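# Replace full sharps bin in wall bracket with empty one

## Task

Take the full sharps bin out of its wall bracket, set the empty sharps bin from the shelved bench into that bracket, and place the full bin inside the tote that sits on the cart. The cart and the stool may be moved. At the end the gripper must have released everything and the robot must have backed away. The robot must not tip over or finish leaning, or the task counts as failed.

## Robot and tools

ROBOT. A Hello Robot Stretch 4, one arm only: an omni-wheel base, a lift riding on a vertical mast, a telescoping arm that reaches forward, a three-joint wrist (yaw, pitch, roll) and a two-finger gripper. It stands about 1.6 m tall; the base rim lies within 0.23 m of the base origin. Cameras: head_camera, head_left_camera, head_right_camera (fisheye) and wrist_camera. Loose objects may occasionally get a brief shove from the environment.

FRAMES. Base frame: origin on the floor below the base centre, x ahead, y to the left, z upward. hand_pose is reported in this frame and marks a point between the open fingertips; with all wrist joints at zero its axes line up with the base axes. The printed hand position may be a little off. The odometry frame is the base frame as it was when the scene began. Camera calibration lines (K, distortion, T_world_to_cam, pos_world) treat "world" as the base frame; they carry small errors, larger for the wrist camera when the arm is extended.

TOOLS.
execute_actions: argument "actions" is a list holding exactly one action (or empty, which just reports state and images). Optional "cameras": list of names from head_camera, head_left_camera, head_right_camera, wrist_camera, all; omitted/null/["all"] gives every camera, [] gives none. An action may contain "base", "joints" or both, plus optional "pace" and "contact_limits"; alternatively it is just {"end_of_arm": "enable_torque"}, which re-powers any wrist or gripper motor that shut itself off. Motions in one action start together and may finish at different times.
- "base" holds one command only, each a relative offset from where the base last reported itself: translate_m (metres, forward +, range -2 to 2), strafe_m (metres, sideways, left +, -2 to 2), rotate_rad (radians, in place, counter-clockwise seen from above +, -3.2 to 3.2).
- "joints" is one object of absolute targets keyed by joint name (any subset): lift_m 0 to 1.2 (tolerance 0.004); arm_m 0 to 0.55 (0.004); wrist_yaw_rad -1.134 to 4.276 (0.02; 0 points ahead, + to the left, 3.14 stowed backward, above 3.4 the arm may obstruct); wrist_pitch_rad -1.117 to 4.259 (0.05; 0 level, 1.57 pointing down); wrist_roll_rad -1.117 to 4.259 (0.02; 0 keeps the fingers level, + turns clockwise viewed from behind); gripper_m -0.038 to 0.141 (0.004; fingertip gap, negative means fingers pressing together). A joint target outside its range is clipped and run, with a note. Unknown keys or other bad values reject the whole call with no motion. Any single action lasts at most 15 s.
- "pace": "slow", "default", "fast" or "max"; base speed 0.1/0.3/0.4/0.6 m/s and turning 1/2/3/4 rad/s respectively, reduced when the lift is above 0.2 m (down to 0.3 m/s and 1 rad/s at 1.2 m).
- "contact_limits": only key arm_m, 0 (gentlest) to 0.75 (firmest), default 0.5; the arm halts with contact_stop when pushing beyond it.
Anything not mentioned in an action may keep driving toward its previous target without this showing in the status. Example: {"base": {"translate_m": 0.3}, "joints": {"gripper_m": 0.05}, "pace": "fast"}.
wait: "seconds" 0 to 10; commands nothing and returns the same report as an empty action.
zoom_image: "camera" plus "region" [x0, y0, x1, y1] in image pixels from the top-left, at most 504x504; works on the latest full image of that camera.
finished_scene: "scene" number (1 or 2); ends that scene for good after the last command is held, and reports success. If a result reports a stop, later execute_actions, wait and finished_scene calls in that same reply are skipped.

RESULTS. base_status and joint_status describe how each commanded motion ended: "done" (for the base, wheels turned the full amount even if slipping), "off_target" (stopped short, may still push), "contact_stop_at_<key>" (blocked; that part goes slack, a slack lift may sag under load, slack wheels may roll), "limit_stop_at_<name>", "time_out", "torque_fault" (wrist/gripper motor went limp; send enable_torque). After such stops the old target is dropped. "limit_stop_at_tilt" means a lean over 6 degrees: lift, arm and wheels go slack and ignore commands until the lean eases. "limit_stop_at_own_body" means a joint was about to strike the robot; you may move away from the body, and the lift and arm may go slack. This happens especially with pitch below -0.2 combined with roll below -0.4 or above 4. on_its_own covers uncommanded things; there "held at" is the held target, not the actual position. lidar_m: 12 distances in metres, 30-degree sectors, first straight ahead then counter-clockwise (4th left, 7th rear, 10th right); "-" is nothing seen or closer than 0.25 m; it sees from about 0.15 m up, misses glass, thin legs and much behind. wrist_depth_mm: 7x7 grid of depths 100 to 2000 mm, top-left first, "-" invalid, includes the robot's own body. base_odometry counts wheel turns (slip counts), heading -3.142 to 3.142, left +. If turned_by_wheels and turned_by_imu differ by over ~0.1 rad, there was a collision or slip, and heading error is about their difference. base_tilt in degrees (forward and right +) has a fixed bias up to ~1.5. motor_effort is percent of maximum, + toward larger joint values, bracket is the peak in the last action; wheels +, turn right. An at-rest effort flagged outside its rest range suggests pushing or carrying.

GRIPPING. Command gripper_m below the object's width; a lower value squeezes harder and pulls the item toward the wrist (up to a third of the shortfall). The reading and "done" do not confirm a hold; a firm grip at commanded values of 0 or more shows as a clear gripper effort change. Fingertips stuck on a surface below: raise the lift.

ORDER AND CAUTIONS. Start by unfolding: lift_m 0.4 with wrist_yaw_rad 0 in one action. Avoid driving or turning with over 1 kg held and arm_m above 0.2, especially at fast paces; steady pushing or pulling, a high gripper and high contact limits can tip the robot. A level gripper carrying more than about 2 kg, or pressing on something during base/arm moves, causes a torque fault. Avoid drops, slips, slams and hard impacts. The robot keeps its last command while you compose a reply; base moves count from the last reported state. Finish with the gripper open and the robot backed off, upright.

Each tool is called as name(argument=value, ...) on one line, values as JSON.

## Session

execute_actions(actions=[])

Scene clock: 0.00 s.
base_odometry: x=+0.000 y=+0.000 heading=+0.000 (m, m, rad; odometry frame)
turned_by_wheels: +0.000 (rad since the last result)
turned_by_imu: +0.000 (rad since the last result)
base_tilt: forward=+0.4 right=+0.3 (deg)
lidar_m: 1.28 1.25 1.40 1.81 1.80 1.96 1.86 1.53 1.54 2.13 2.11 2.31
base_status: not commanded
joint_positions: lift_m=+0.155 arm_m=-0.002 wrist_yaw_rad=+3.043 wrist_pitch_rad=+0.004 wrist_roll_rad=+0.015 gripper_m=+0.057
joint_status: not commanded
motor_effort: lift_m=+20 arm_m=+0 wrist_yaw_rad=+0 wrist_pitch_rad=-5 wrist_roll_rad=+0 gripper_m=+0 wheel_0=+0 wheel_1=-1 wheel_2=+0 (%)
hand_pose: x=-0.1099 y=+0.1153 z=+0.3324 quat_wxyz=(+0.049, -0.002, +0.008, +0.999) (m; base frame)
wrist_depth_mm: - 135 1921 - - - - / - 135 - - - - - / 111 136 - - - - - / 132 180 - - - - - / 1537 1756 1863 - - - - / 1078 1118 195 1160 196 1160 1138 / 768 750 798 - 778 778 798
pictures: head_camera, head_left_camera, head_right_camera, wrist_camera
Images, in order (width x height): head_camera 420x560, head_left_camera 420x672, head_right_camera 420x672, wrist_camera 616x392.

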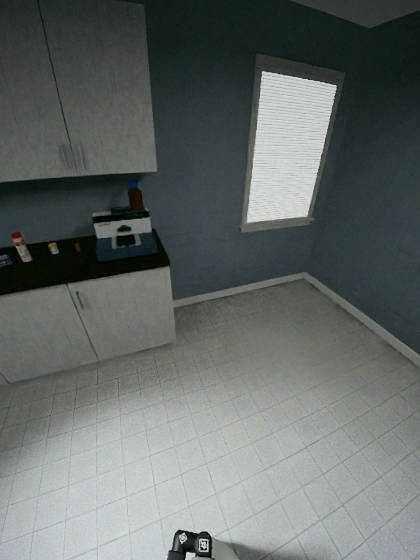

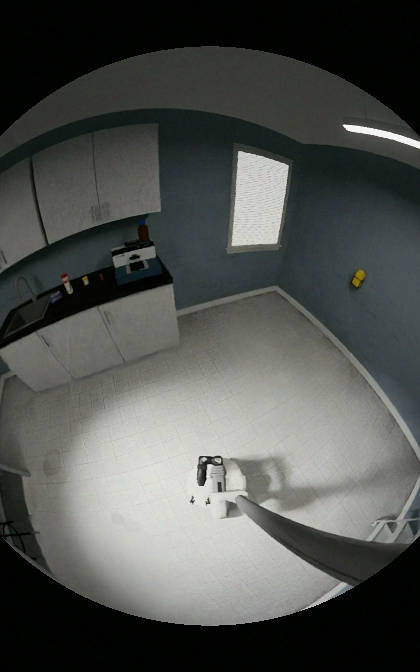

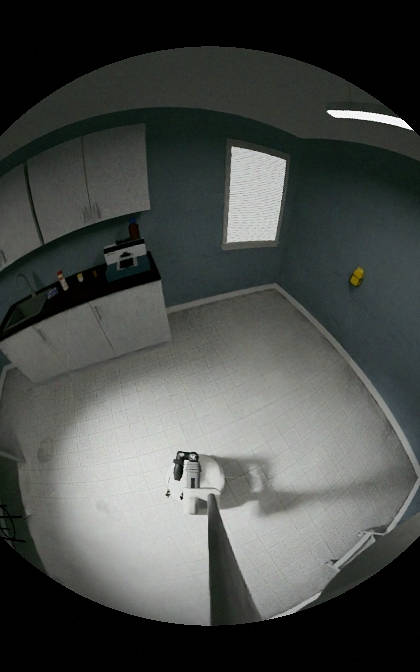

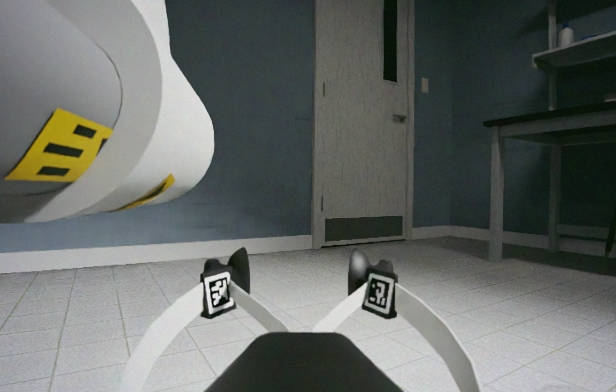

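execute_actions(actions=[{"base":{"rotate_rad":-2.76},"joints":{"lift_m":0.6,"wrist_yaw_rad":0}}])

execute_actions(actions=[{"base":{"rotate_rad":1.57},"joints":{"lift_m":0.75,"gripper_m":0.14}}], cameras=[])

execute_actions(actions=[{"base":{"translate_m":1.2},"pace":"fast"}])

Scene clock: 5.73 s.
base_odometry: x=+0.000 y=+0.000 heading=-2.759 (m, m, rad; odometry frame)
turned_by_wheels: -2.759 (rad since the last result)
turned_by_imu: -2.706 (rad since the last result)
base_tilt: forward=+0.3 right=+0.3 (deg)
lidar_m: 1.83 1.52 2.23 2.10 2.15 1.99 1.28 1.31 1.80 1.81 1.86 1.93
base_status: done
joint_positions: lift_m=+0.600 arm_m=-0.002 wrist_yaw_rad=+0.000 wrist_pitch_rad=+0.004 wrist_roll_rad=+0.015 gripper_m=+0.057
joint_status: all done
motor_effort: lift_m=+23(24) arm_m=+0(1) wrist_yaw_rad=-1(6) wrist_pitch_rad=-6(6) wrist_roll_rad=+0(1) gripper_m=-1(3) wheel_0=+5(11) wheel_1=+3(12) wheel_2=+2(8) (%)
hand_pose: x=+0.4571 y=-0.0874 z=+0.7768 quat_wxyz=(+1.000, +0.007, +0.002, +0.000) (m; base frame)
wrist_depth_mm: 1499 1499 1537 1576 1618 1618 1618 / 1499 1537 1576 1576 1576 1618 1618 / 1499 1537 1537 1576 1618 1661 1661 / 1537 1576 1576 1576 1618 1618 1661 / 1499 1576 1576 1576 1618 1618 1618 / 1430 1576 195 1618 196 1618 1618 / 1336 1430 1576 - 1618 1576 1618
pictures: head_camera, head_left_camera, head_right_camera, wrist_camera
camera_calibration (this result's frames):
wrist_camera: T_world_to_cam=[[-0.0117912, -0.999796, -0.0163759, -0.0667567], [-0.0290464, 0.0167126, -0.999438, 0.841421], [0.999509, -0.0113089, -0.0292376, -0.211549], [0, 0, 0, 1]] pos_world=[0.235098, -0.0831978, 0.83367]
Images, in order (width x height): head_camera 420x560, head_left_camera 420x672, head_right_camera 420x672, wrist_camera 616x392.

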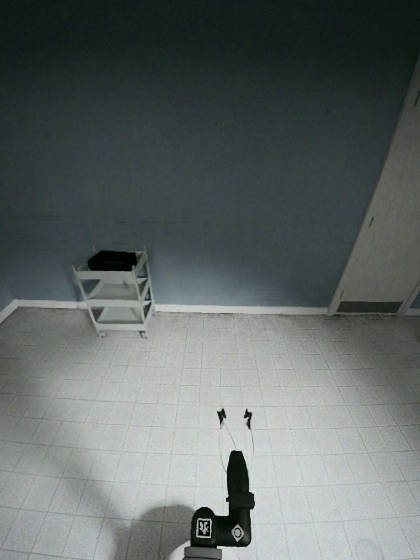

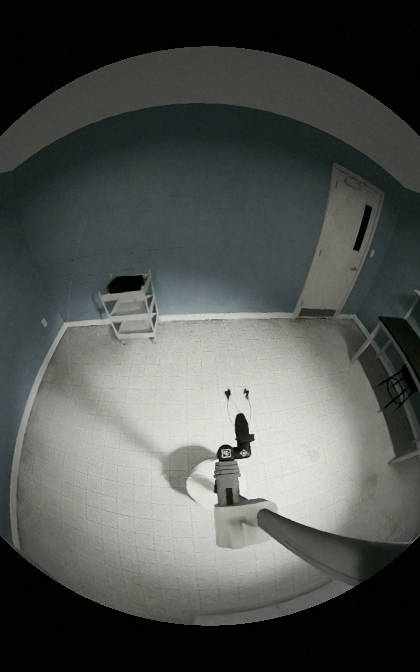

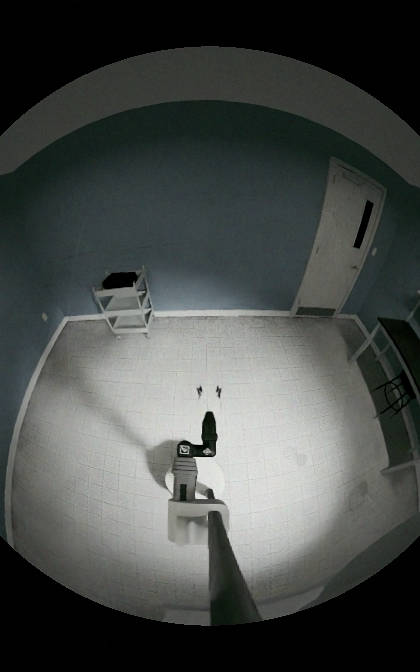

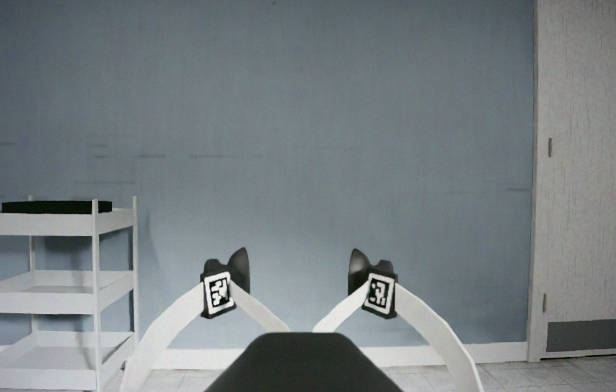

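Scene clock: 7.80 s.
base_odometry: x=+0.000 y=+0.000 heading=-1.190 (m, m, rad; odometry frame)
turned_by_wheels: +1.569 (rad since the last result)
turned_by_imu: +1.539 (rad since the last result)
base_tilt: forward=+0.3 right=+0.3 (deg)
lidar_m: 2.10 2.13 1.98 1.26 1.32 1.80 1.84 1.92 1.93 1.82 1.53 2.22
base_status: done
joint_positions: lift_m=+0.750 arm_m=-0.002 wrist_yaw_rad=+0.000 wrist_pitch_rad=+0.004 wrist_roll_rad=+0.015 gripper_m=+0.140
joint_status: all done
motor_effort: lift_m=+23(24) arm_m=+0(0) wrist_yaw_rad=-1(0) wrist_pitch_rad=-5(6) wrist_roll_rad=+0(1) gripper_m=+3(2) wheel_0=-6(10) wheel_1=-5(10) wheel_2=-4(9) (%)
hand_pose: x=+0.4571 y=-0.0874 z=+0.9268 quat_wxyz=(+1.000, +0.007, +0.002, +0.000) (m; base frame)
wrist_depth_mm: 1756 1808 1808 1808 1863 1921 1921 / 1756 1808 1808 1863 1863 1921 1983 / 1808 1808 1808 1863 1808 1921 1921 / 1808 1808 1863 1863 1863 1863 1921 / 1808 1808 1863 1863 1863 1921 1921 / 1756 1808 1863 1863 1863 1983 - / 1808 1808 1863 - 1921 1921 1921
pictures: none
No camera images: the call's "cameras" was empty. Leave "cameras" out to get every camera's image.

Scene clock: 12.20 s.
base_odometry: x=+0.446 y=-1.114 heading=-1.190 (m, m, rad; odometry frame)
turned_by_wheels: +0.001 (rad since the last result)
turned_by_imu: -0.002 (rad since the last result)
base_tilt: forward=+0.4 right=+0.3 (deg)
lidar_m: 0.92 0.95 1.13 1.88 1.62 1.88 3.78 2.66 1.45 1.38 1.38 0.98
base_status: done
joint_positions: lift_m=+0.750 arm_m=-0.002 wrist_yaw_rad=+0.000 wrist_pitch_rad=+0.004 wrist_roll_rad=+0.015 gripper_m=+0.140
joint_status: not commanded
motor_effort: lift_m=+23(23) arm_m=+0(0) wrist_yaw_rad=-1(1) wrist_pitch_rad=-5(7) wrist_roll_rad=+0(0) gripper_m=+2(3) wheel_0=+4(11) wheel_1=+3(11) wheel_2=+0(12) (%)
hand_pose: x=+0.4571 y=-0.0874 z=+0.9268 quat_wxyz=(+1.000, +0.007, +0.002, +0.000) (m; base frame)
wrist_depth_mm: 661 668 676 683 707 707 723 / 668 676 683 691 707 723 723 / 668 676 683 691 715 715 732 / 676 683 691 707 707 723 741 / 676 676 699 707 715 715 741 / 683 683 691 707 715 723 741 / 676 691 707 - 723 732 741
pictures: head_camera, head_left_camera, head_right_camera, wrist_camera
camera_calibration (this result's frames):
wrist_camera: T_world_to_cam=[[-0.0117759, -0.999797, -0.0163761, -0.0643022], [-0.029044, 0.0167123, -0.999438, 0.991361], [0.999509, -0.0112936, -0.0292349, -0.20717], [0, 0, 0, 1]] pos_world=[0.235104, -0.0831968, 0.983695]
Images, in order (width x height): head_camera 420x560, head_left_camera 420x672, head_right_camera 420x672, wrist_camera 616x392.

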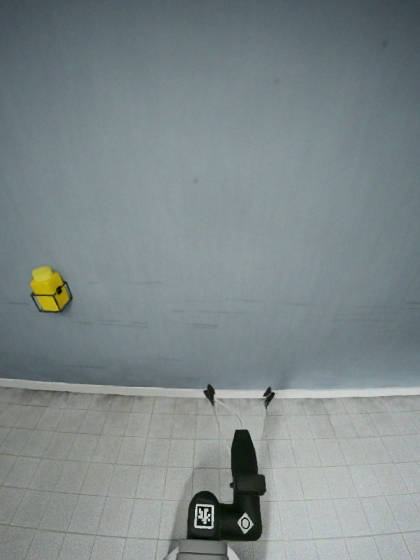

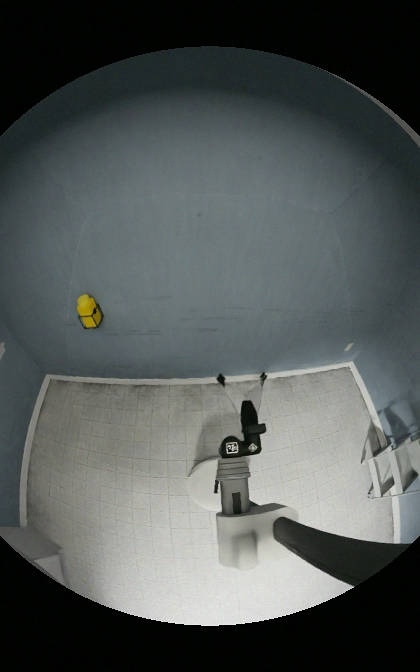

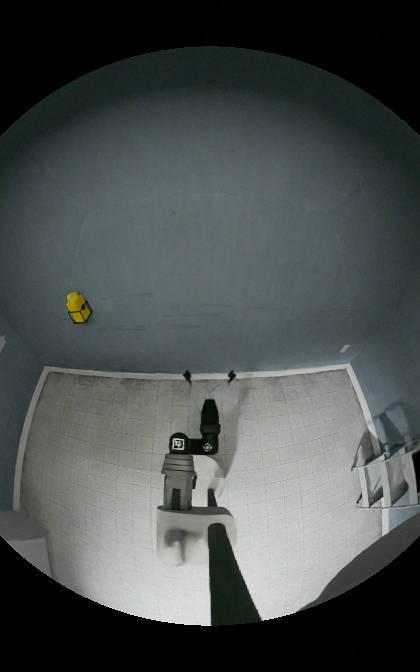

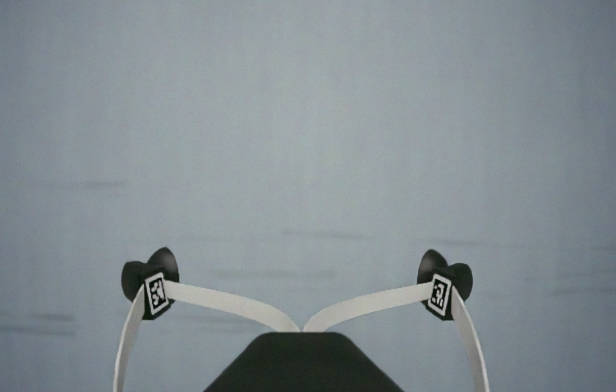

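execute_actions(actions=[{"base":{"strafe_m":0.77},"joints":{"lift_m":0.9,"wrist_yaw_rad":0.05,"arm_m":0.15},"pace":"fast"}], cameras=["head_camera","wrist_camera"])

zoom_image(camera="head_camera", region=[160,230,300,370])

Scene clock: 18.30 s.
base_odometry: x=+1.161 y=-0.828 heading=-1.190 (m, m, rad; odometry frame)
turned_by_wheels: +0.000 (rad since the last result)
turned_by_imu: +0.001 (rad since the last result)
base_tilt: forward=+0.4 right=+0.3 (deg)
lidar_m: 0.77 0.92 1.19 1.11 1.20 1.10 2.06 3.26 2.24 2.16 1.32 0.93
base_status: done
joint_positions: lift_m=+0.900 arm_m=+0.149 wrist_yaw_rad=+0.050 wrist_pitch_rad=+0.004 wrist_roll_rad=+0.015 gripper_m=+0.140
joint_status: all done
motor_effort: lift_m=+23(26) arm_m=+8(8) wrist_yaw_rad=-1(4) wrist_pitch_rad=-6(6) wrist_roll_rad=+1(2) gripper_m=+0(1) wheel_0=-4(16) wheel_1=+2(12) wheel_2=+0(0) (%)
hand_pose: x=+0.6120 y=-0.0729 z=+1.0769 quat_wxyz=(+1.000, +0.007, +0.002, +0.025) (m; base frame)
wrist_depth_mm: 508 517 517 517 521 521 521 / 517 517 517 521 521 525 525 / 521 517 521 525 525 525 525 / 521 521 530 525 521 525 530 / 525 525 530 535 530 530 535 / 530 530 424 424 530 530 530 / 530 530 530 - 535 539 535
pictures: head_camera, wrist_camera
camera_calibration (this result's frames):
wrist_camera: T_world_to_cam=[[0.0381871, -0.999136, -0.0163778, -0.0760314], [-0.0296961, 0.0152478, -0.999443, 1.1459], [0.998829, 0.0386521, -0.0290882, -0.353561], [0, 0, 0, 1]] pos_world=[0.390079, -0.0797724, 1.13374]
Images, in order (width x height): head_camera 420x560, wrist_camera 616x392.

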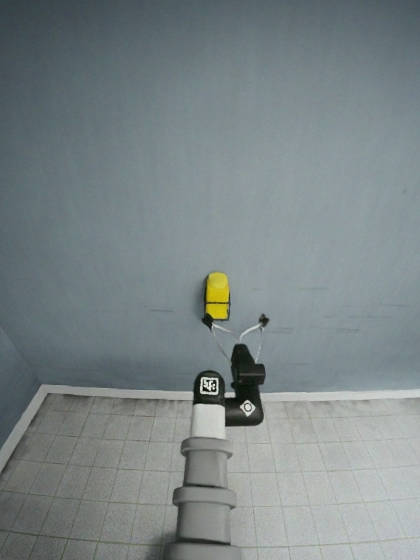

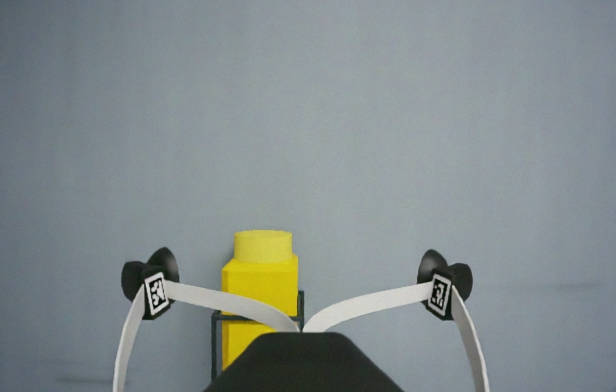

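Region (160, 230, 300, 370) of head_camera's 420x560 image, scaled by 3.600, with more detail than that image has.

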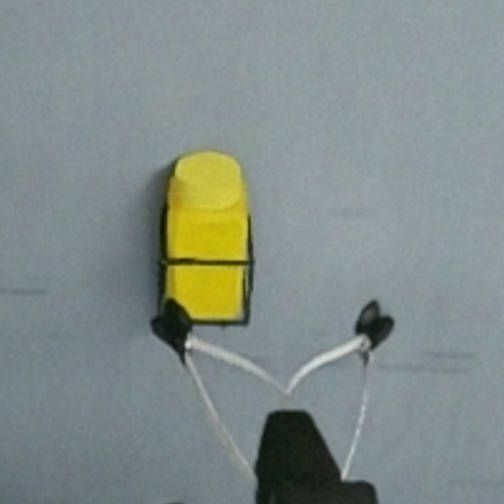

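execute_actions(actions=[{"base":{"strafe_m":0.057},"joints":{"lift_m":0.835,"arm_m":0.29}}], cameras=["head_camera","wrist_camera"])

Scene clock: 22.47 s.
base_odometry: x=+1.214 y=-0.807 heading=-1.190 (m, m, rad; odometry frame)
turned_by_wheels: +0.000 (rad since the last result)
turned_by_imu: +0.000 (rad since the last result)
base_tilt: forward=+0.4 right=+0.3 (deg)
lidar_m: 0.80 0.94 1.13 1.05 1.14 1.08 1.80 3.28 2.32 2.23 1.31 0.95
base_status: done
joint_positions: lift_m=+0.835 arm_m=+0.289 wrist_yaw_rad=+0.050 wrist_pitch_rad=+0.004 wrist_roll_rad=+0.015 gripper_m=+0.140
joint_status: all done
motor_effort: lift_m=+17(23) arm_m=+8(8) wrist_yaw_rad=-1(0) wrist_pitch_rad=-6(6) wrist_roll_rad=+0(0) gripper_m=+2(2) wheel_0=-4(12) wheel_1=+2(11) wheel_2=+0(0) (%)
hand_pose: x=+0.7520 y=-0.0729 z=+1.0123 quat_wxyz=(+1.000, +0.007, +0.002, +0.025) (m; base frame)
wrist_depth_mm: 377 379 379 382 379 382 382 / 379 379 382 382 384 384 382 / 382 384 384 384 387 384 387 / 384 384 387 301 387 389 389 / 387 387 389 283 389 389 392 / 387 387 387 283 389 392 394 / 389 389 387 - 392 394 394
pictures: head_camera, wrist_camera
camera_calibration (this result's frames):
wrist_camera: T_world_to_cam=[[0.0382409, -0.999134, -0.016376, -0.0824612], [-0.0298541, 0.0152383, -0.999438, 1.08561], [0.998822, 0.0387083, -0.0292455, -0.495107], [0, 0, 0, 1]] pos_world=[0.530087, -0.079768, 1.06917]
Images, in order (width x height): head_camera 420x560, wrist_camera 616x392.

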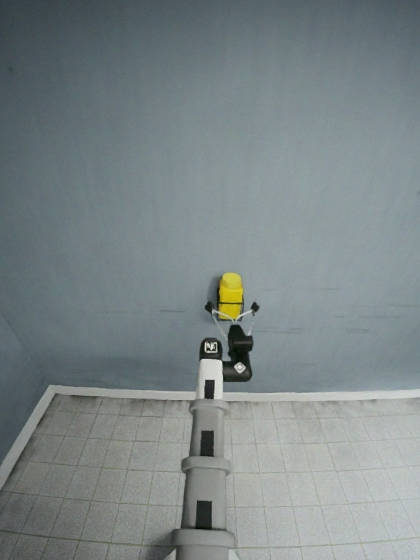

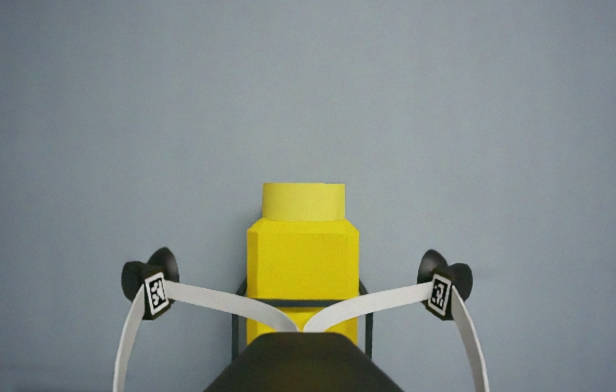

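execute_actions(actions=[{"joints":{"lift_m":0.828,"arm_m":0.385}}], cameras=["wrist_camera"])

execute_actions(actions=[{"joints":{"gripper_m":0.08}}], cameras=["head_camera","wrist_camera"])

zoom_image(camera="head_camera", region=[170,240,290,360])

Scene clock: 26.63 s.
base_odometry: x=+1.214 y=-0.807 heading=-1.190 (m, m, rad; odometry frame)
turned_by_wheels: +0.000 (rad since the last result)
turned_by_imu: +0.000 (rad since the last result)
base_tilt: forward=+0.4 right=+0.3 (deg)
lidar_m: 0.81 0.93 1.13 1.04 1.14 1.09 1.80 3.26 2.32 2.22 1.33 0.93
base_status: not commanded
joint_positions: lift_m=+0.828 arm_m=+0.384 wrist_yaw_rad=+0.050 wrist_pitch_rad=+0.004 wrist_roll_rad=+0.015 gripper_m=+0.140
joint_status: all done
motor_effort: lift_m=+17(17) arm_m=+8(7) wrist_yaw_rad=-1(0) wrist_pitch_rad=-6(6) wrist_roll_rad=+0(0) gripper_m=-1(5) wheel_0=-4(4) wheel_1=+2(3) wheel_2=+0(0) (%)
hand_pose: x=+0.8470 y=-0.0729 z=+1.0053 quat_wxyz=(+1.000, +0.007, +0.002, +0.025) (m; base frame)
wrist_depth_mm: 286 286 287 289 289 290 290 / 286 287 289 289 289 290 291 / 289 290 289 289 290 293 291 / 290 291 290 200 291 293 293 / 293 291 193 187 294 294 296 / 291 293 188 187 194 294 297 / 294 296 186 - 297 297 297
pictures: wrist_camera
camera_calibration (this result's frames):
wrist_camera: T_world_to_cam=[[0.0382015, -0.999136, -0.0163767, -0.0861854], [-0.0297841, 0.0152429, -0.99944, 1.08144], [0.998826, 0.0386679, -0.029176, -0.590262], [0, 0, 0, 1]] pos_world=[0.625071, -0.079771, 1.0622]
Images, in order (width x height): wrist_camera 616x392.

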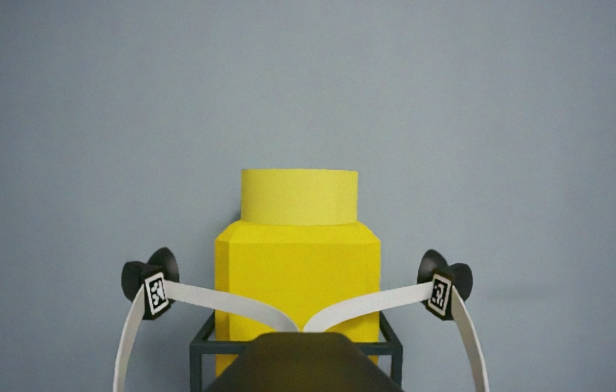

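Scene clock: 28.27 s.
base_odometry: x=+1.214 y=-0.807 heading=-1.190 (m, m, rad; odometry frame)
turned_by_wheels: +0.000 (rad since the last result)
turned_by_imu: +0.000 (rad since the last result)
base_tilt: forward=+0.4 right=+0.4 (deg)
lidar_m: 0.83 0.93 1.10 1.05 1.15 1.06 1.81 3.25 2.33 2.22 1.33 0.93
base_status: not commanded
joint_positions: lift_m=+0.828 arm_m=+0.384 wrist_yaw_rad=+0.050 wrist_pitch_rad=+0.004 wrist_roll_rad=+0.015 gripper_m=+0.080
joint_status: all done
motor_effort: lift_m=+17(17) arm_m=+7(8) wrist_yaw_rad=-1(2) wrist_pitch_rad=-6(5) wrist_roll_rad=+0(1) gripper_m=-5(6) wheel_0=-4(4) wheel_1=+2(3) wheel_2=+0(0) (%)
hand_pose: x=+0.8471 y=-0.0728 z=+1.0053 quat_wxyz=(+1.000, +0.007, +0.002, +0.025) (m; base frame)
wrist_depth_mm: 285 286 287 287 289 289 289 / 286 287 289 290 289 290 291 / 289 289 290 290 290 291 293 / 290 291 291 198 293 293 293 / 291 291 192 186 221 294 294 / 293 293 187 187 189 296 296 / 293 294 186 - 296 297 298
pictures: head_camera, wrist_camera
camera_calibration (this result's frames):
wrist_camera: T_world_to_cam=[[0.0384619, -0.999126, -0.0163769, -0.0863318], [-0.0297879, 0.0152353, -0.99944, 1.08144], [0.998816, 0.0389282, -0.0291759, -0.590312], [0, 0, 0, 1]] pos_world=[0.625147, -0.0797526, 1.0622]
Images, in order (width x height): head_camera 420x560, wrist_camera 616x392.

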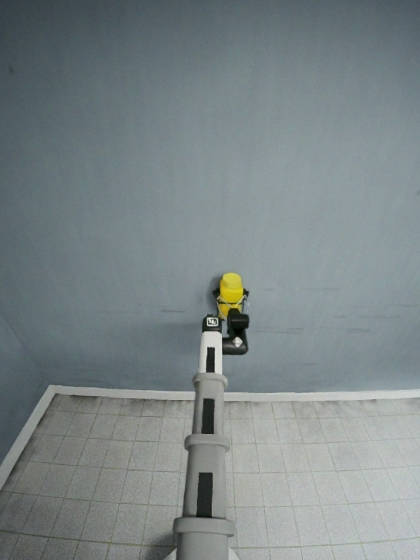

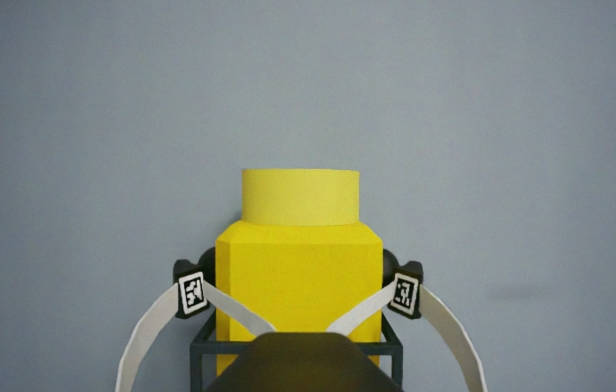

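Region (170, 240, 290, 360) of head_camera's 420x560 image, scaled by 4.200, with more detail than that image has.

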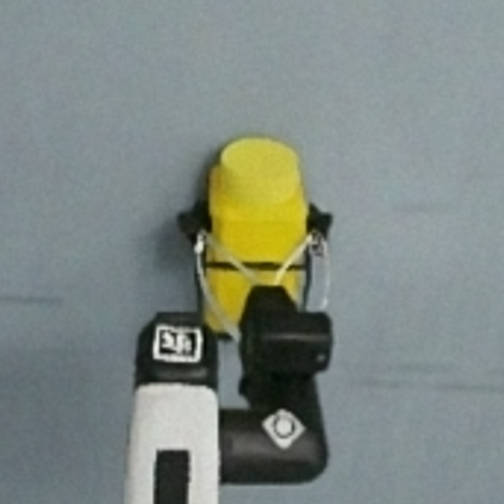

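execute_actions(actions=[{"joints":{"gripper_m":0.045,"arm_m":0.393}}], cameras=[])

execute_actions(actions=[{"joints":{"gripper_m":0.015,"arm_m":0.401}}], cameras=["wrist_camera"])

execute_actions(actions=[{"joints":{"lift_m":0.86},"pace":"slow"}], cameras=["wrist_camera"])

Scene clock: 32.97 s.
base_odometry: x=+1.214 y=-0.807 heading=-1.190 (m, m, rad; odometry frame)
turned_by_wheels: +0.000 (rad since the last result)
turned_by_imu: +0.000 (rad since the last result)
base_tilt: forward=+0.4 right=+0.3 (deg)
lidar_m: 0.80 0.92 1.12 1.05 1.14 1.09 1.81 3.28 2.34 2.22 1.34 0.93
base_status: not commanded
joint_positions: lift_m=+0.828 arm_m=+0.392 wrist_yaw_rad=+0.054 wrist_pitch_rad=+0.002 wrist_roll_rad=+0.015 gripper_m=+0.045
joint_status: all done
motor_effort: lift_m=+17(17) arm_m=+3(12) wrist_yaw_rad=-12(13) wrist_pitch_rad=+2(5) wrist_roll_rad=+1(1) gripper_m=-22(20) wheel_0=-4(4) wheel_1=+2(3) wheel_2=+0(0) (%)
hand_pose: x=+0.8561 y=-0.0717 z=+1.0060 quat_wxyz=(+1.000, +0.007, +0.001, +0.027) (m; base frame)
wrist_depth_mm: 277 278 278 279 279 281 281 / 278 278 279 279 281 281 281 / 279 281 281 281 281 282 282 / 281 281 282 181 282 282 283 / 282 282 187 173 282 283 285 / 283 282 175 175 179 283 285 / 283 285 177 - 286 286 286
pictures: none
No camera images: the call's "cameras" was empty. Leave "cameras" out to get every camera's image.

Scene clock: 34.03 s.
base_odometry: x=+1.214 y=-0.807 heading=-1.190 (m, m, rad; odometry frame)
turned_by_wheels: +0.000 (rad since the last result)
turned_by_imu: +0.000 (rad since the last result)
base_tilt: forward=+0.4 right=+0.4 (deg)
lidar_m: 0.80 0.93 1.14 1.06 1.14 1.08 1.84 3.28 2.31 2.23 1.33 0.95
base_status: not commanded
joint_positions: lift_m=+0.828 arm_m=+0.400 wrist_yaw_rad=+0.055 wrist_pitch_rad=+0.002 wrist_roll_rad=+0.015 gripper_m=+0.016
joint_status: all done
on_its_own: wrist_yaw_rad is at rest, and its effort (-14) is outside its rest range (-13 to +13)
motor_effort: lift_m=+17(17) arm_m=+3(9) wrist_yaw_rad=-14(14) wrist_pitch_rad=+2(8) wrist_roll_rad=+0(1) gripper_m=-30(30) wheel_0=-4(4) wheel_1=+2(2) wheel_2=+1(1) (%)
hand_pose: x=+0.8642 y=-0.0715 z=+1.0060 quat_wxyz=(+1.000, +0.007, +0.001, +0.027) (m; base frame)
wrist_depth_mm: 271 271 271 271 271 272 272 / 271 271 271 272 271 273 272 / 272 273 272 272 273 273 274 / 273 273 272 173 273 276 274 / 273 274 174 165 274 276 276 / 274 169 166 166 173 172 277 / 276 276 166 - 193 278 278
pictures: wrist_camera
camera_calibration (this result's frames):
wrist_camera: T_world_to_cam=[[0.0428455, -0.998947, -0.0164037, -0.0894555], [-0.0273122, 0.0152415, -0.999511, 1.0806], [0.998708, 0.0432726, -0.0266304, -0.60959], [0, 0, 0, 1]] pos_world=[0.642149, -0.0794528, 1.06237]
Images, in order (width x height): wrist_camera 616x392.

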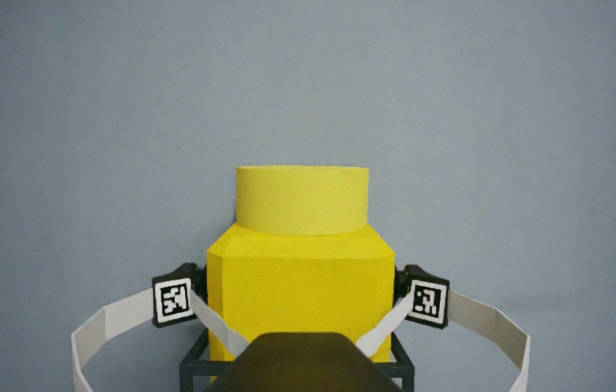

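Scene clock: 35.13 s.
base_odometry: x=+1.214 y=-0.807 heading=-1.190 (m, m, rad; odometry frame)
turned_by_wheels: +0.000 (rad since the last result)
turned_by_imu: +0.000 (rad since the last result)
base_tilt: forward=+0.4 right=+0.3 (deg)
lidar_m: 0.82 0.93 1.13 1.05 1.15 1.08 1.81 3.27 2.35 2.23 1.34 0.92
base_status: not commanded
joint_positions: lift_m=+0.860 arm_m=+0.401 wrist_yaw_rad=+0.051 wrist_pitch_rad=+0.007 wrist_roll_rad=+0.015 gripper_m=+0.016
joint_status: all done
motor_effort: lift_m=+25(28) arm_m=+2(3) wrist_yaw_rad=-4(15) wrist_pitch_rad=-13(28) wrist_roll_rad=+0(0) gripper_m=-28(32) wheel_0=-4(4) wheel_1=+2(3) wheel_2=+1(1) (%)
hand_pose: x=+0.8640 y=-0.0725 z=+1.0358 quat_wxyz=(+1.000, +0.007, +0.004, +0.026) (m; base frame)
wrist_depth_mm: 268 270 270 271 271 271 272 / 270 271 271 272 272 273 272 / 272 272 272 273 273 273 276 / 273 272 273 173 276 274 276 / 274 276 172 165 276 277 277 / 276 169 166 166 173 277 278 / 277 277 278 - 278 281 281
pictures: wrist_camera
camera_calibration (this result's frames):
wrist_camera: T_world_to_cam=[[0.0392478, -0.999096, -0.0163391, -0.0869554], [-0.0326281, 0.0150616, -0.999354, 1.11482], [0.998697, 0.0397556, -0.0320075, -0.603241], [0, 0, 0, 1]] pos_world=[0.642242, -0.0796855, 1.09337]
Images, in order (width x height): wrist_camera 616x392.

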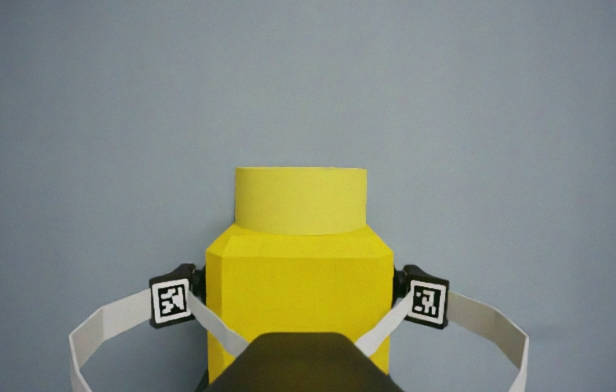

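execute_actions(actions=[{"joints":{"lift_m":0.98,"arm_m":0.406},"pace":"slow"}], cameras=["wrist_camera","head_left_camera"])

execute_actions(actions=[{"joints":{"arm_m":0.02},"contact_limits":{"arm_m":0.2}}], cameras=["wrist_camera"])

execute_actions(actions=[{"base":{"rotate_rad":-1.57}}], cameras=[])

execute_actions(actions=[{"base":{"translate_m":1.6},"joints":{"lift_m":0.85}}])

Scene clock: 41.27 s.
base_odometry: x=+1.214 y=-0.807 heading=-1.190 (m, m, rad; odometry frame)
turned_by_wheels: +0.000 (rad since the last result)
turned_by_imu: +0.000 (rad since the last result)
base_tilt: forward=+0.3 right=+0.3 (deg)
lidar_m: 0.78 0.92 1.11 1.06 1.14 1.09 1.81 3.26 2.32 2.22 1.31 0.92
base_status: not commanded
joint_positions: lift_m=+0.980 arm_m=+0.405 wrist_yaw_rad=+0.050 wrist_pitch_rad=+0.007 wrist_roll_rad=+0.015 gripper_m=+0.016
joint_status: all done
motor_effort: lift_m=+25(25) arm_m=+8(6) wrist_yaw_rad=-2(4) wrist_pitch_rad=-16(15) wrist_roll_rad=+0(1) gripper_m=-29(27) wheel_0=-4(4) wheel_1=+3(3) wheel_2=+1(1) (%)
hand_pose: x=+0.8680 y=-0.0728 z=+1.1557 quat_wxyz=(+1.000, +0.007, +0.004, +0.025) (m; base frame)
wrist_depth_mm: 264 265 265 266 266 267 267 / 266 267 267 267 268 268 268 / 267 268 268 270 270 271 270 / 270 270 270 176 272 271 272 / 271 271 172 165 273 273 273 / 272 170 166 166 173 274 276 / 273 274 177 - 274 276 277
pictures: head_left_camera, wrist_camera
camera_calibration (this result's frames):
wrist_camera: T_world_to_cam=[[0.0383616, -0.99913, -0.0163329, -0.084651], [-0.0331255, 0.0150644, -0.999338, 1.23515], [0.998715, 0.0388772, -0.0325188, -0.602873], [0, 0, 0, 1]] pos_world=[0.64626, -0.0797463, 1.21335]
Images, in order (width x height): head_left_camera 420x672, wrist_camera 616x392.

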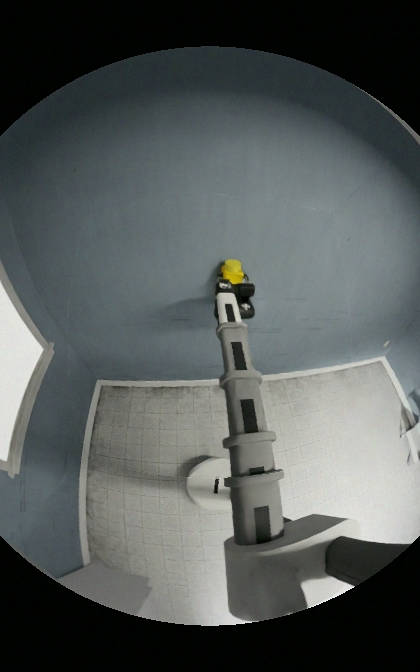

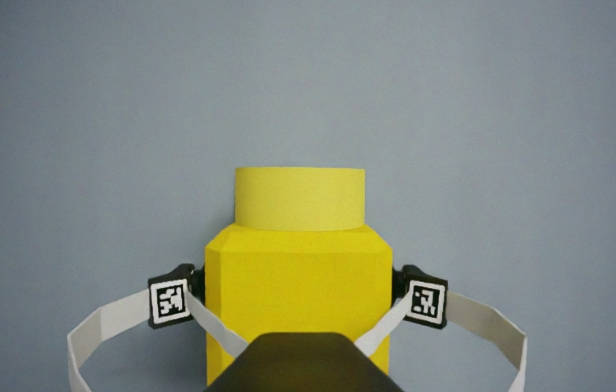

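Scene clock: 43.50 s.
base_odometry: x=+1.214 y=-0.807 heading=-1.190 (m, m, rad; odometry frame)
turned_by_wheels: +0.000 (rad since the last result)
turned_by_imu: +0.000 (rad since the last result)
base_tilt: forward=+0.3 right=+0.3 (deg)
lidar_m: 0.40 0.91 1.11 1.05 1.14 1.10 1.81 3.24 2.31 2.22 1.36 0.95
base_status: not commanded
joint_positions: lift_m=+0.980 arm_m=+0.021 wrist_yaw_rad=+0.050 wrist_pitch_rad=+0.008 wrist_roll_rad=+0.015 gripper_m=+0.016
joint_status: all done
motor_effort: lift_m=+24(25) arm_m=-8(9) wrist_yaw_rad=+0(2) wrist_pitch_rad=-15(16) wrist_roll_rad=+1(0) gripper_m=-24(27) wheel_0=-4(4) wheel_1=+2(2) wheel_2=+1(1) (%)
contact_limits: arm_m 0.2
hand_pose: x=+0.4847 y=-0.0729 z=+1.1556 quat_wxyz=(+1.000, +0.007, +0.004, +0.025) (m; base frame)
wrist_depth_mm: 634 634 640 634 640 640 647 / 640 647 647 654 647 647 647 / 647 647 647 640 647 654 654 / 647 640 640 176 654 647 654 / 647 647 172 165 654 654 661 / 647 170 166 166 173 661 654 / 661 661 177 - 661 661 668
pictures: wrist_camera
camera_calibration (this result's frames):
wrist_camera: T_world_to_cam=[[0.0379341, -0.999147, -0.0163307, -0.0698694], [-0.0333088, 0.0150691, -0.999331, 1.22249], [0.998725, 0.0384527, -0.0327088, -0.219901], [0, 0, 0, 1]] pos_world=[0.262991, -0.0797758, 1.21333]
Images, in order (width x height): wrist_camera 616x392.

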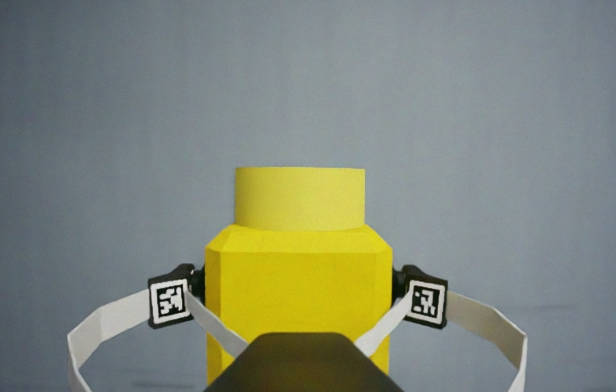

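Scene clock: 45.73 s.
base_odometry: x=+1.214 y=-0.807 heading=-2.759 (m, m, rad; odometry frame)
turned_by_wheels: -1.569 (rad since the last result)
turned_by_imu: -1.539 (rad since the last result)
base_tilt: forward=+0.3 right=+0.3 (deg)
lidar_m: 0.41 1.33 0.95 0.80 0.90 1.11 1.04 1.16 1.10 1.81 3.16 2.78
base_status: done
joint_positions: lift_m=+0.980 arm_m=+0.021 wrist_yaw_rad=+0.050 wrist_pitch_rad=+0.008 wrist_roll_rad=+0.015 gripper_m=+0.016
joint_status: not commanded
motor_effort: lift_m=+24(25) arm_m=-8(8) wrist_yaw_rad=+0(3) wrist_pitch_rad=-16(16) wrist_roll_rad=+0(1) gripper_m=-27(27) wheel_0=+5(10) wheel_1=+4(11) wheel_2=+2(8) (%)
hand_pose: x=+0.4848 y=-0.0729 z=+1.1557 quat_wxyz=(+1.000, +0.007, +0.004, +0.025) (m; base frame)
wrist_depth_mm: 1336 - - - - - - / 1336 - - - - - - / 1336 - - - - - - / 1366 - - 176 - - - / 1336 - 173 165 - - - / 1308 170 165 166 173 - - / 1229 - 177 - - - -
pictures: none
No camera images: the call's "cameras" was empty. Leave "cameras" out to get every camera's image.

Scene clock: 52.53 s.
base_odometry: x=-0.270 y=-1.405 heading=-2.758 (m, m, rad; odometry frame)
turned_by_wheels: +0.001 (rad since the last result)
turned_by_imu: -0.003 (rad since the last result)
base_tilt: forward=+0.4 right=+0.4 (deg)
lidar_m: 0.42 1.06 0.98 0.93 0.97 1.32 2.71 2.29 2.91 2.99 1.53 0.62
base_status: done
joint_positions: lift_m=+0.850 arm_m=+0.021 wrist_yaw_rad=+0.050 wrist_pitch_rad=+0.008 wrist_roll_rad=+0.015 gripper_m=+0.016
joint_status: all done
motor_effort: lift_m=+19(22) arm_m=-7(8) wrist_yaw_rad=-1(0) wrist_pitch_rad=-16(15) wrist_roll_rad=+1(1) gripper_m=-25(25) wheel_0=+6(10) wheel_1=+5(9) wheel_2=-2(11) (%)
hand_pose: x=+0.4847 y=-0.0729 z=+1.0262 quat_wxyz=(+1.000, +0.007, +0.004, +0.025) (m; base frame)
wrist_depth_mm: 759 768 768 759 768 768 768 / 759 759 768 768 759 778 778 / 759 768 768 778 778 778 788 / 778 768 778 176 778 778 788 / 778 778 173 165 788 788 798 / 778 170 166 166 173 788 788 / 778 788 177 - 654 647 750
pictures: head_camera, head_left_camera, head_right_camera, wrist_camera
camera_calibration (this result's frames):
wrist_camera: T_world_to_cam=[[0.0380874, -0.999141, -0.0163272, -0.0720169], [-0.0332023, 0.0150647, -0.999335, 1.09305], [0.998723, 0.0386042, -0.0326, -0.224234], [0, 0, 0, 1]] pos_world=[0.262983, -0.0797651, 1.08384]
Images, in order (width x height): head_camera 420x560, head_left_camera 420x672, head_right_camera 420x672, wrist_camera 616x392.

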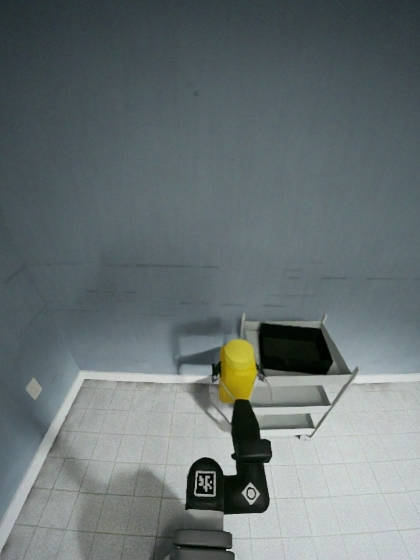

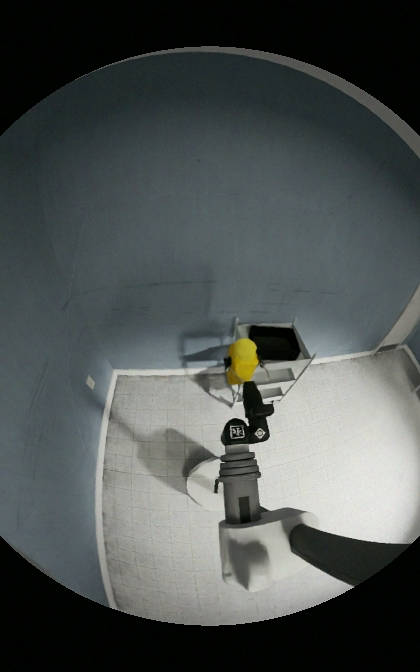

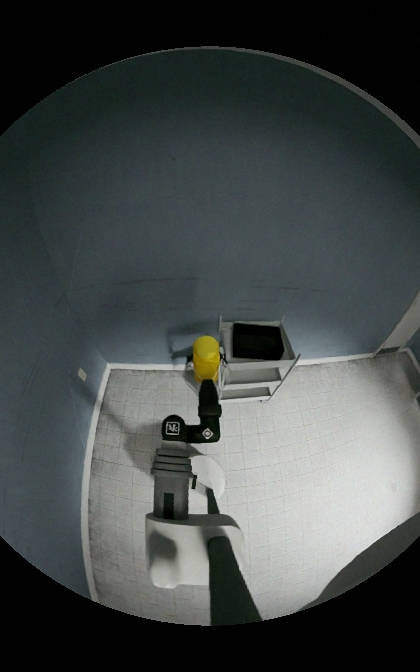

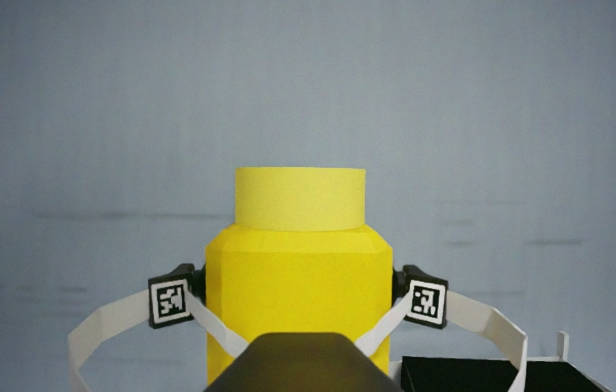

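execute_actions(actions=[{"base":{"strafe_m":-0.29},"joints":{"arm_m":0.31}}], cameras=[])

execute_actions(actions=[{"joints":{"lift_m":0.74}}])

zoom_image(camera="head_camera", region=[160,280,310,420])

Scene clock: 58.77 s.
base_odometry: x=-0.379 y=-1.136 heading=-2.758 (m, m, rad; odometry frame)
turned_by_wheels: +0.000 (rad since the last result)
turned_by_imu: +0.001 (rad since the last result)
base_tilt: forward=+0.4 right=+0.3 (deg)
lidar_m: 0.61 1.08 1.27 1.21 1.26 1.72 2.69 2.19 2.84 2.71 1.54 0.64
base_status: done
joint_positions: lift_m=+0.850 arm_m=+0.309 wrist_yaw_rad=+0.050 wrist_pitch_rad=+0.008 wrist_roll_rad=+0.015 gripper_m=+0.016
joint_status: all done
motor_effort: lift_m=+19(19) arm_m=+7(10) wrist_yaw_rad=-1(1) wrist_pitch_rad=-15(16) wrist_roll_rad=+1(1) gripper_m=-26(27) wheel_0=+3(12) wheel_1=-2(11) wheel_2=+0(0) (%)
hand_pose: x=+0.7720 y=-0.0729 z=+1.0262 quat_wxyz=(+1.000, +0.007, +0.004, +0.025) (m; base frame)
wrist_depth_mm: 492 496 492 500 496 500 504 / 496 500 496 500 500 504 500 / 500 500 500 504 504 508 504 / 500 504 504 175 508 504 508 / 504 504 172 165 508 508 512 / 508 170 166 166 173 508 517 / 508 512 177 - 512 517 517
pictures: none
No camera images: the call's "cameras" was empty. Leave "cameras" out to get every camera's image.

Scene clock: 60.27 s.
base_odometry: x=-0.379 y=-1.136 heading=-2.758 (m, m, rad; odometry frame)
turned_by_wheels: +0.000 (rad since the last result)
turned_by_imu: +0.000 (rad since the last result)
base_tilt: forward=+0.4 right=+0.3 (deg)
lidar_m: 0.62 1.09 1.28 1.21 1.27 1.74 2.71 2.17 2.86 2.71 1.54 0.65
base_status: not commanded
joint_positions: lift_m=+0.740 arm_m=+0.309 wrist_yaw_rad=+0.050 wrist_pitch_rad=+0.008 wrist_roll_rad=+0.015 gripper_m=+0.016
joint_status: all done
motor_effort: lift_m=+18(19) arm_m=+8(8) wrist_yaw_rad=-1(1) wrist_pitch_rad=-16(17) wrist_roll_rad=-1(1) gripper_m=-25(25) wheel_0=+3(3) wheel_1=-3(2) wheel_2=+0(0) (%)
hand_pose: x=+0.7720 y=-0.0729 z=+0.9162 quat_wxyz=(+1.000, +0.007, +0.004, +0.025) (m; base frame)
wrist_depth_mm: 492 492 496 496 496 500 496 / 496 500 496 504 504 504 500 / 500 500 500 504 504 508 508 / 500 504 504 176 504 512 508 / 504 504 172 165 508 508 512 / 508 169 166 166 173 512 512 / 508 508 177 - 517 512 517
pictures: head_camera, head_left_camera, head_right_camera, wrist_camera
camera_calibration (this result's frames):
wrist_camera: T_world_to_cam=[[0.038103, -0.99914, -0.016326, -0.0847626], [-0.0333049, 0.015059, -0.999332, 0.992747], [0.998719, 0.0386213, -0.0327025, -0.514636], [0, 0, 0, 1]] pos_world=[0.55027, -0.0797636, 0.97387]
Images, in order (width x height): head_camera 420x560, head_left_camera 420x672, head_right_camera 420x672, wrist_camera 616x392.

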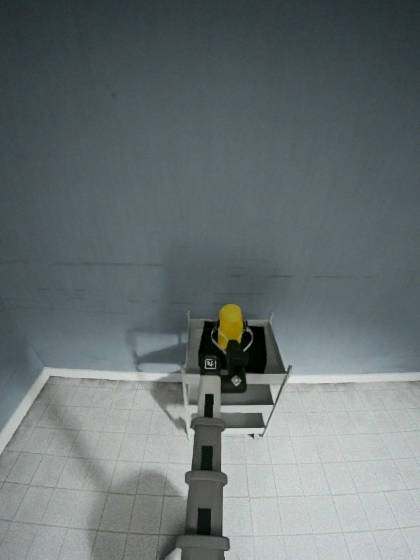

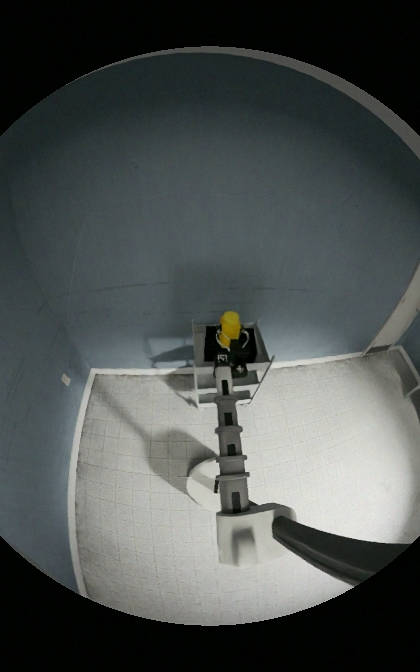

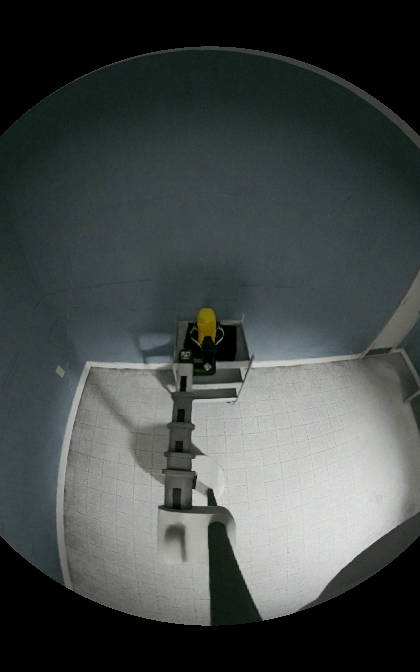

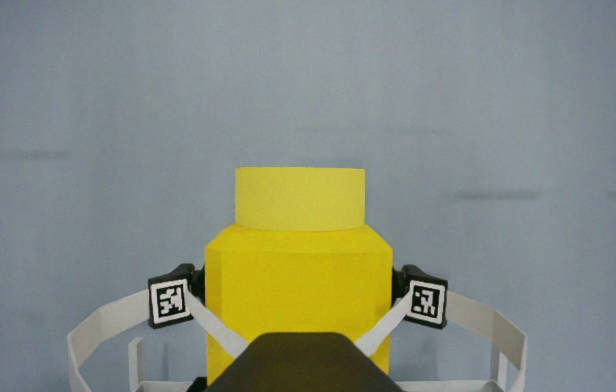

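Region (160, 280, 310, 420) of head_camera's 420x560 image, scaled by 3.360, with more detail than that image has; it fills the top 470 rows of this view, and the rest is white.

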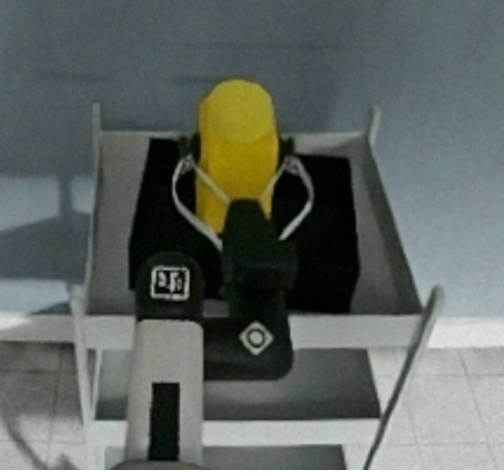

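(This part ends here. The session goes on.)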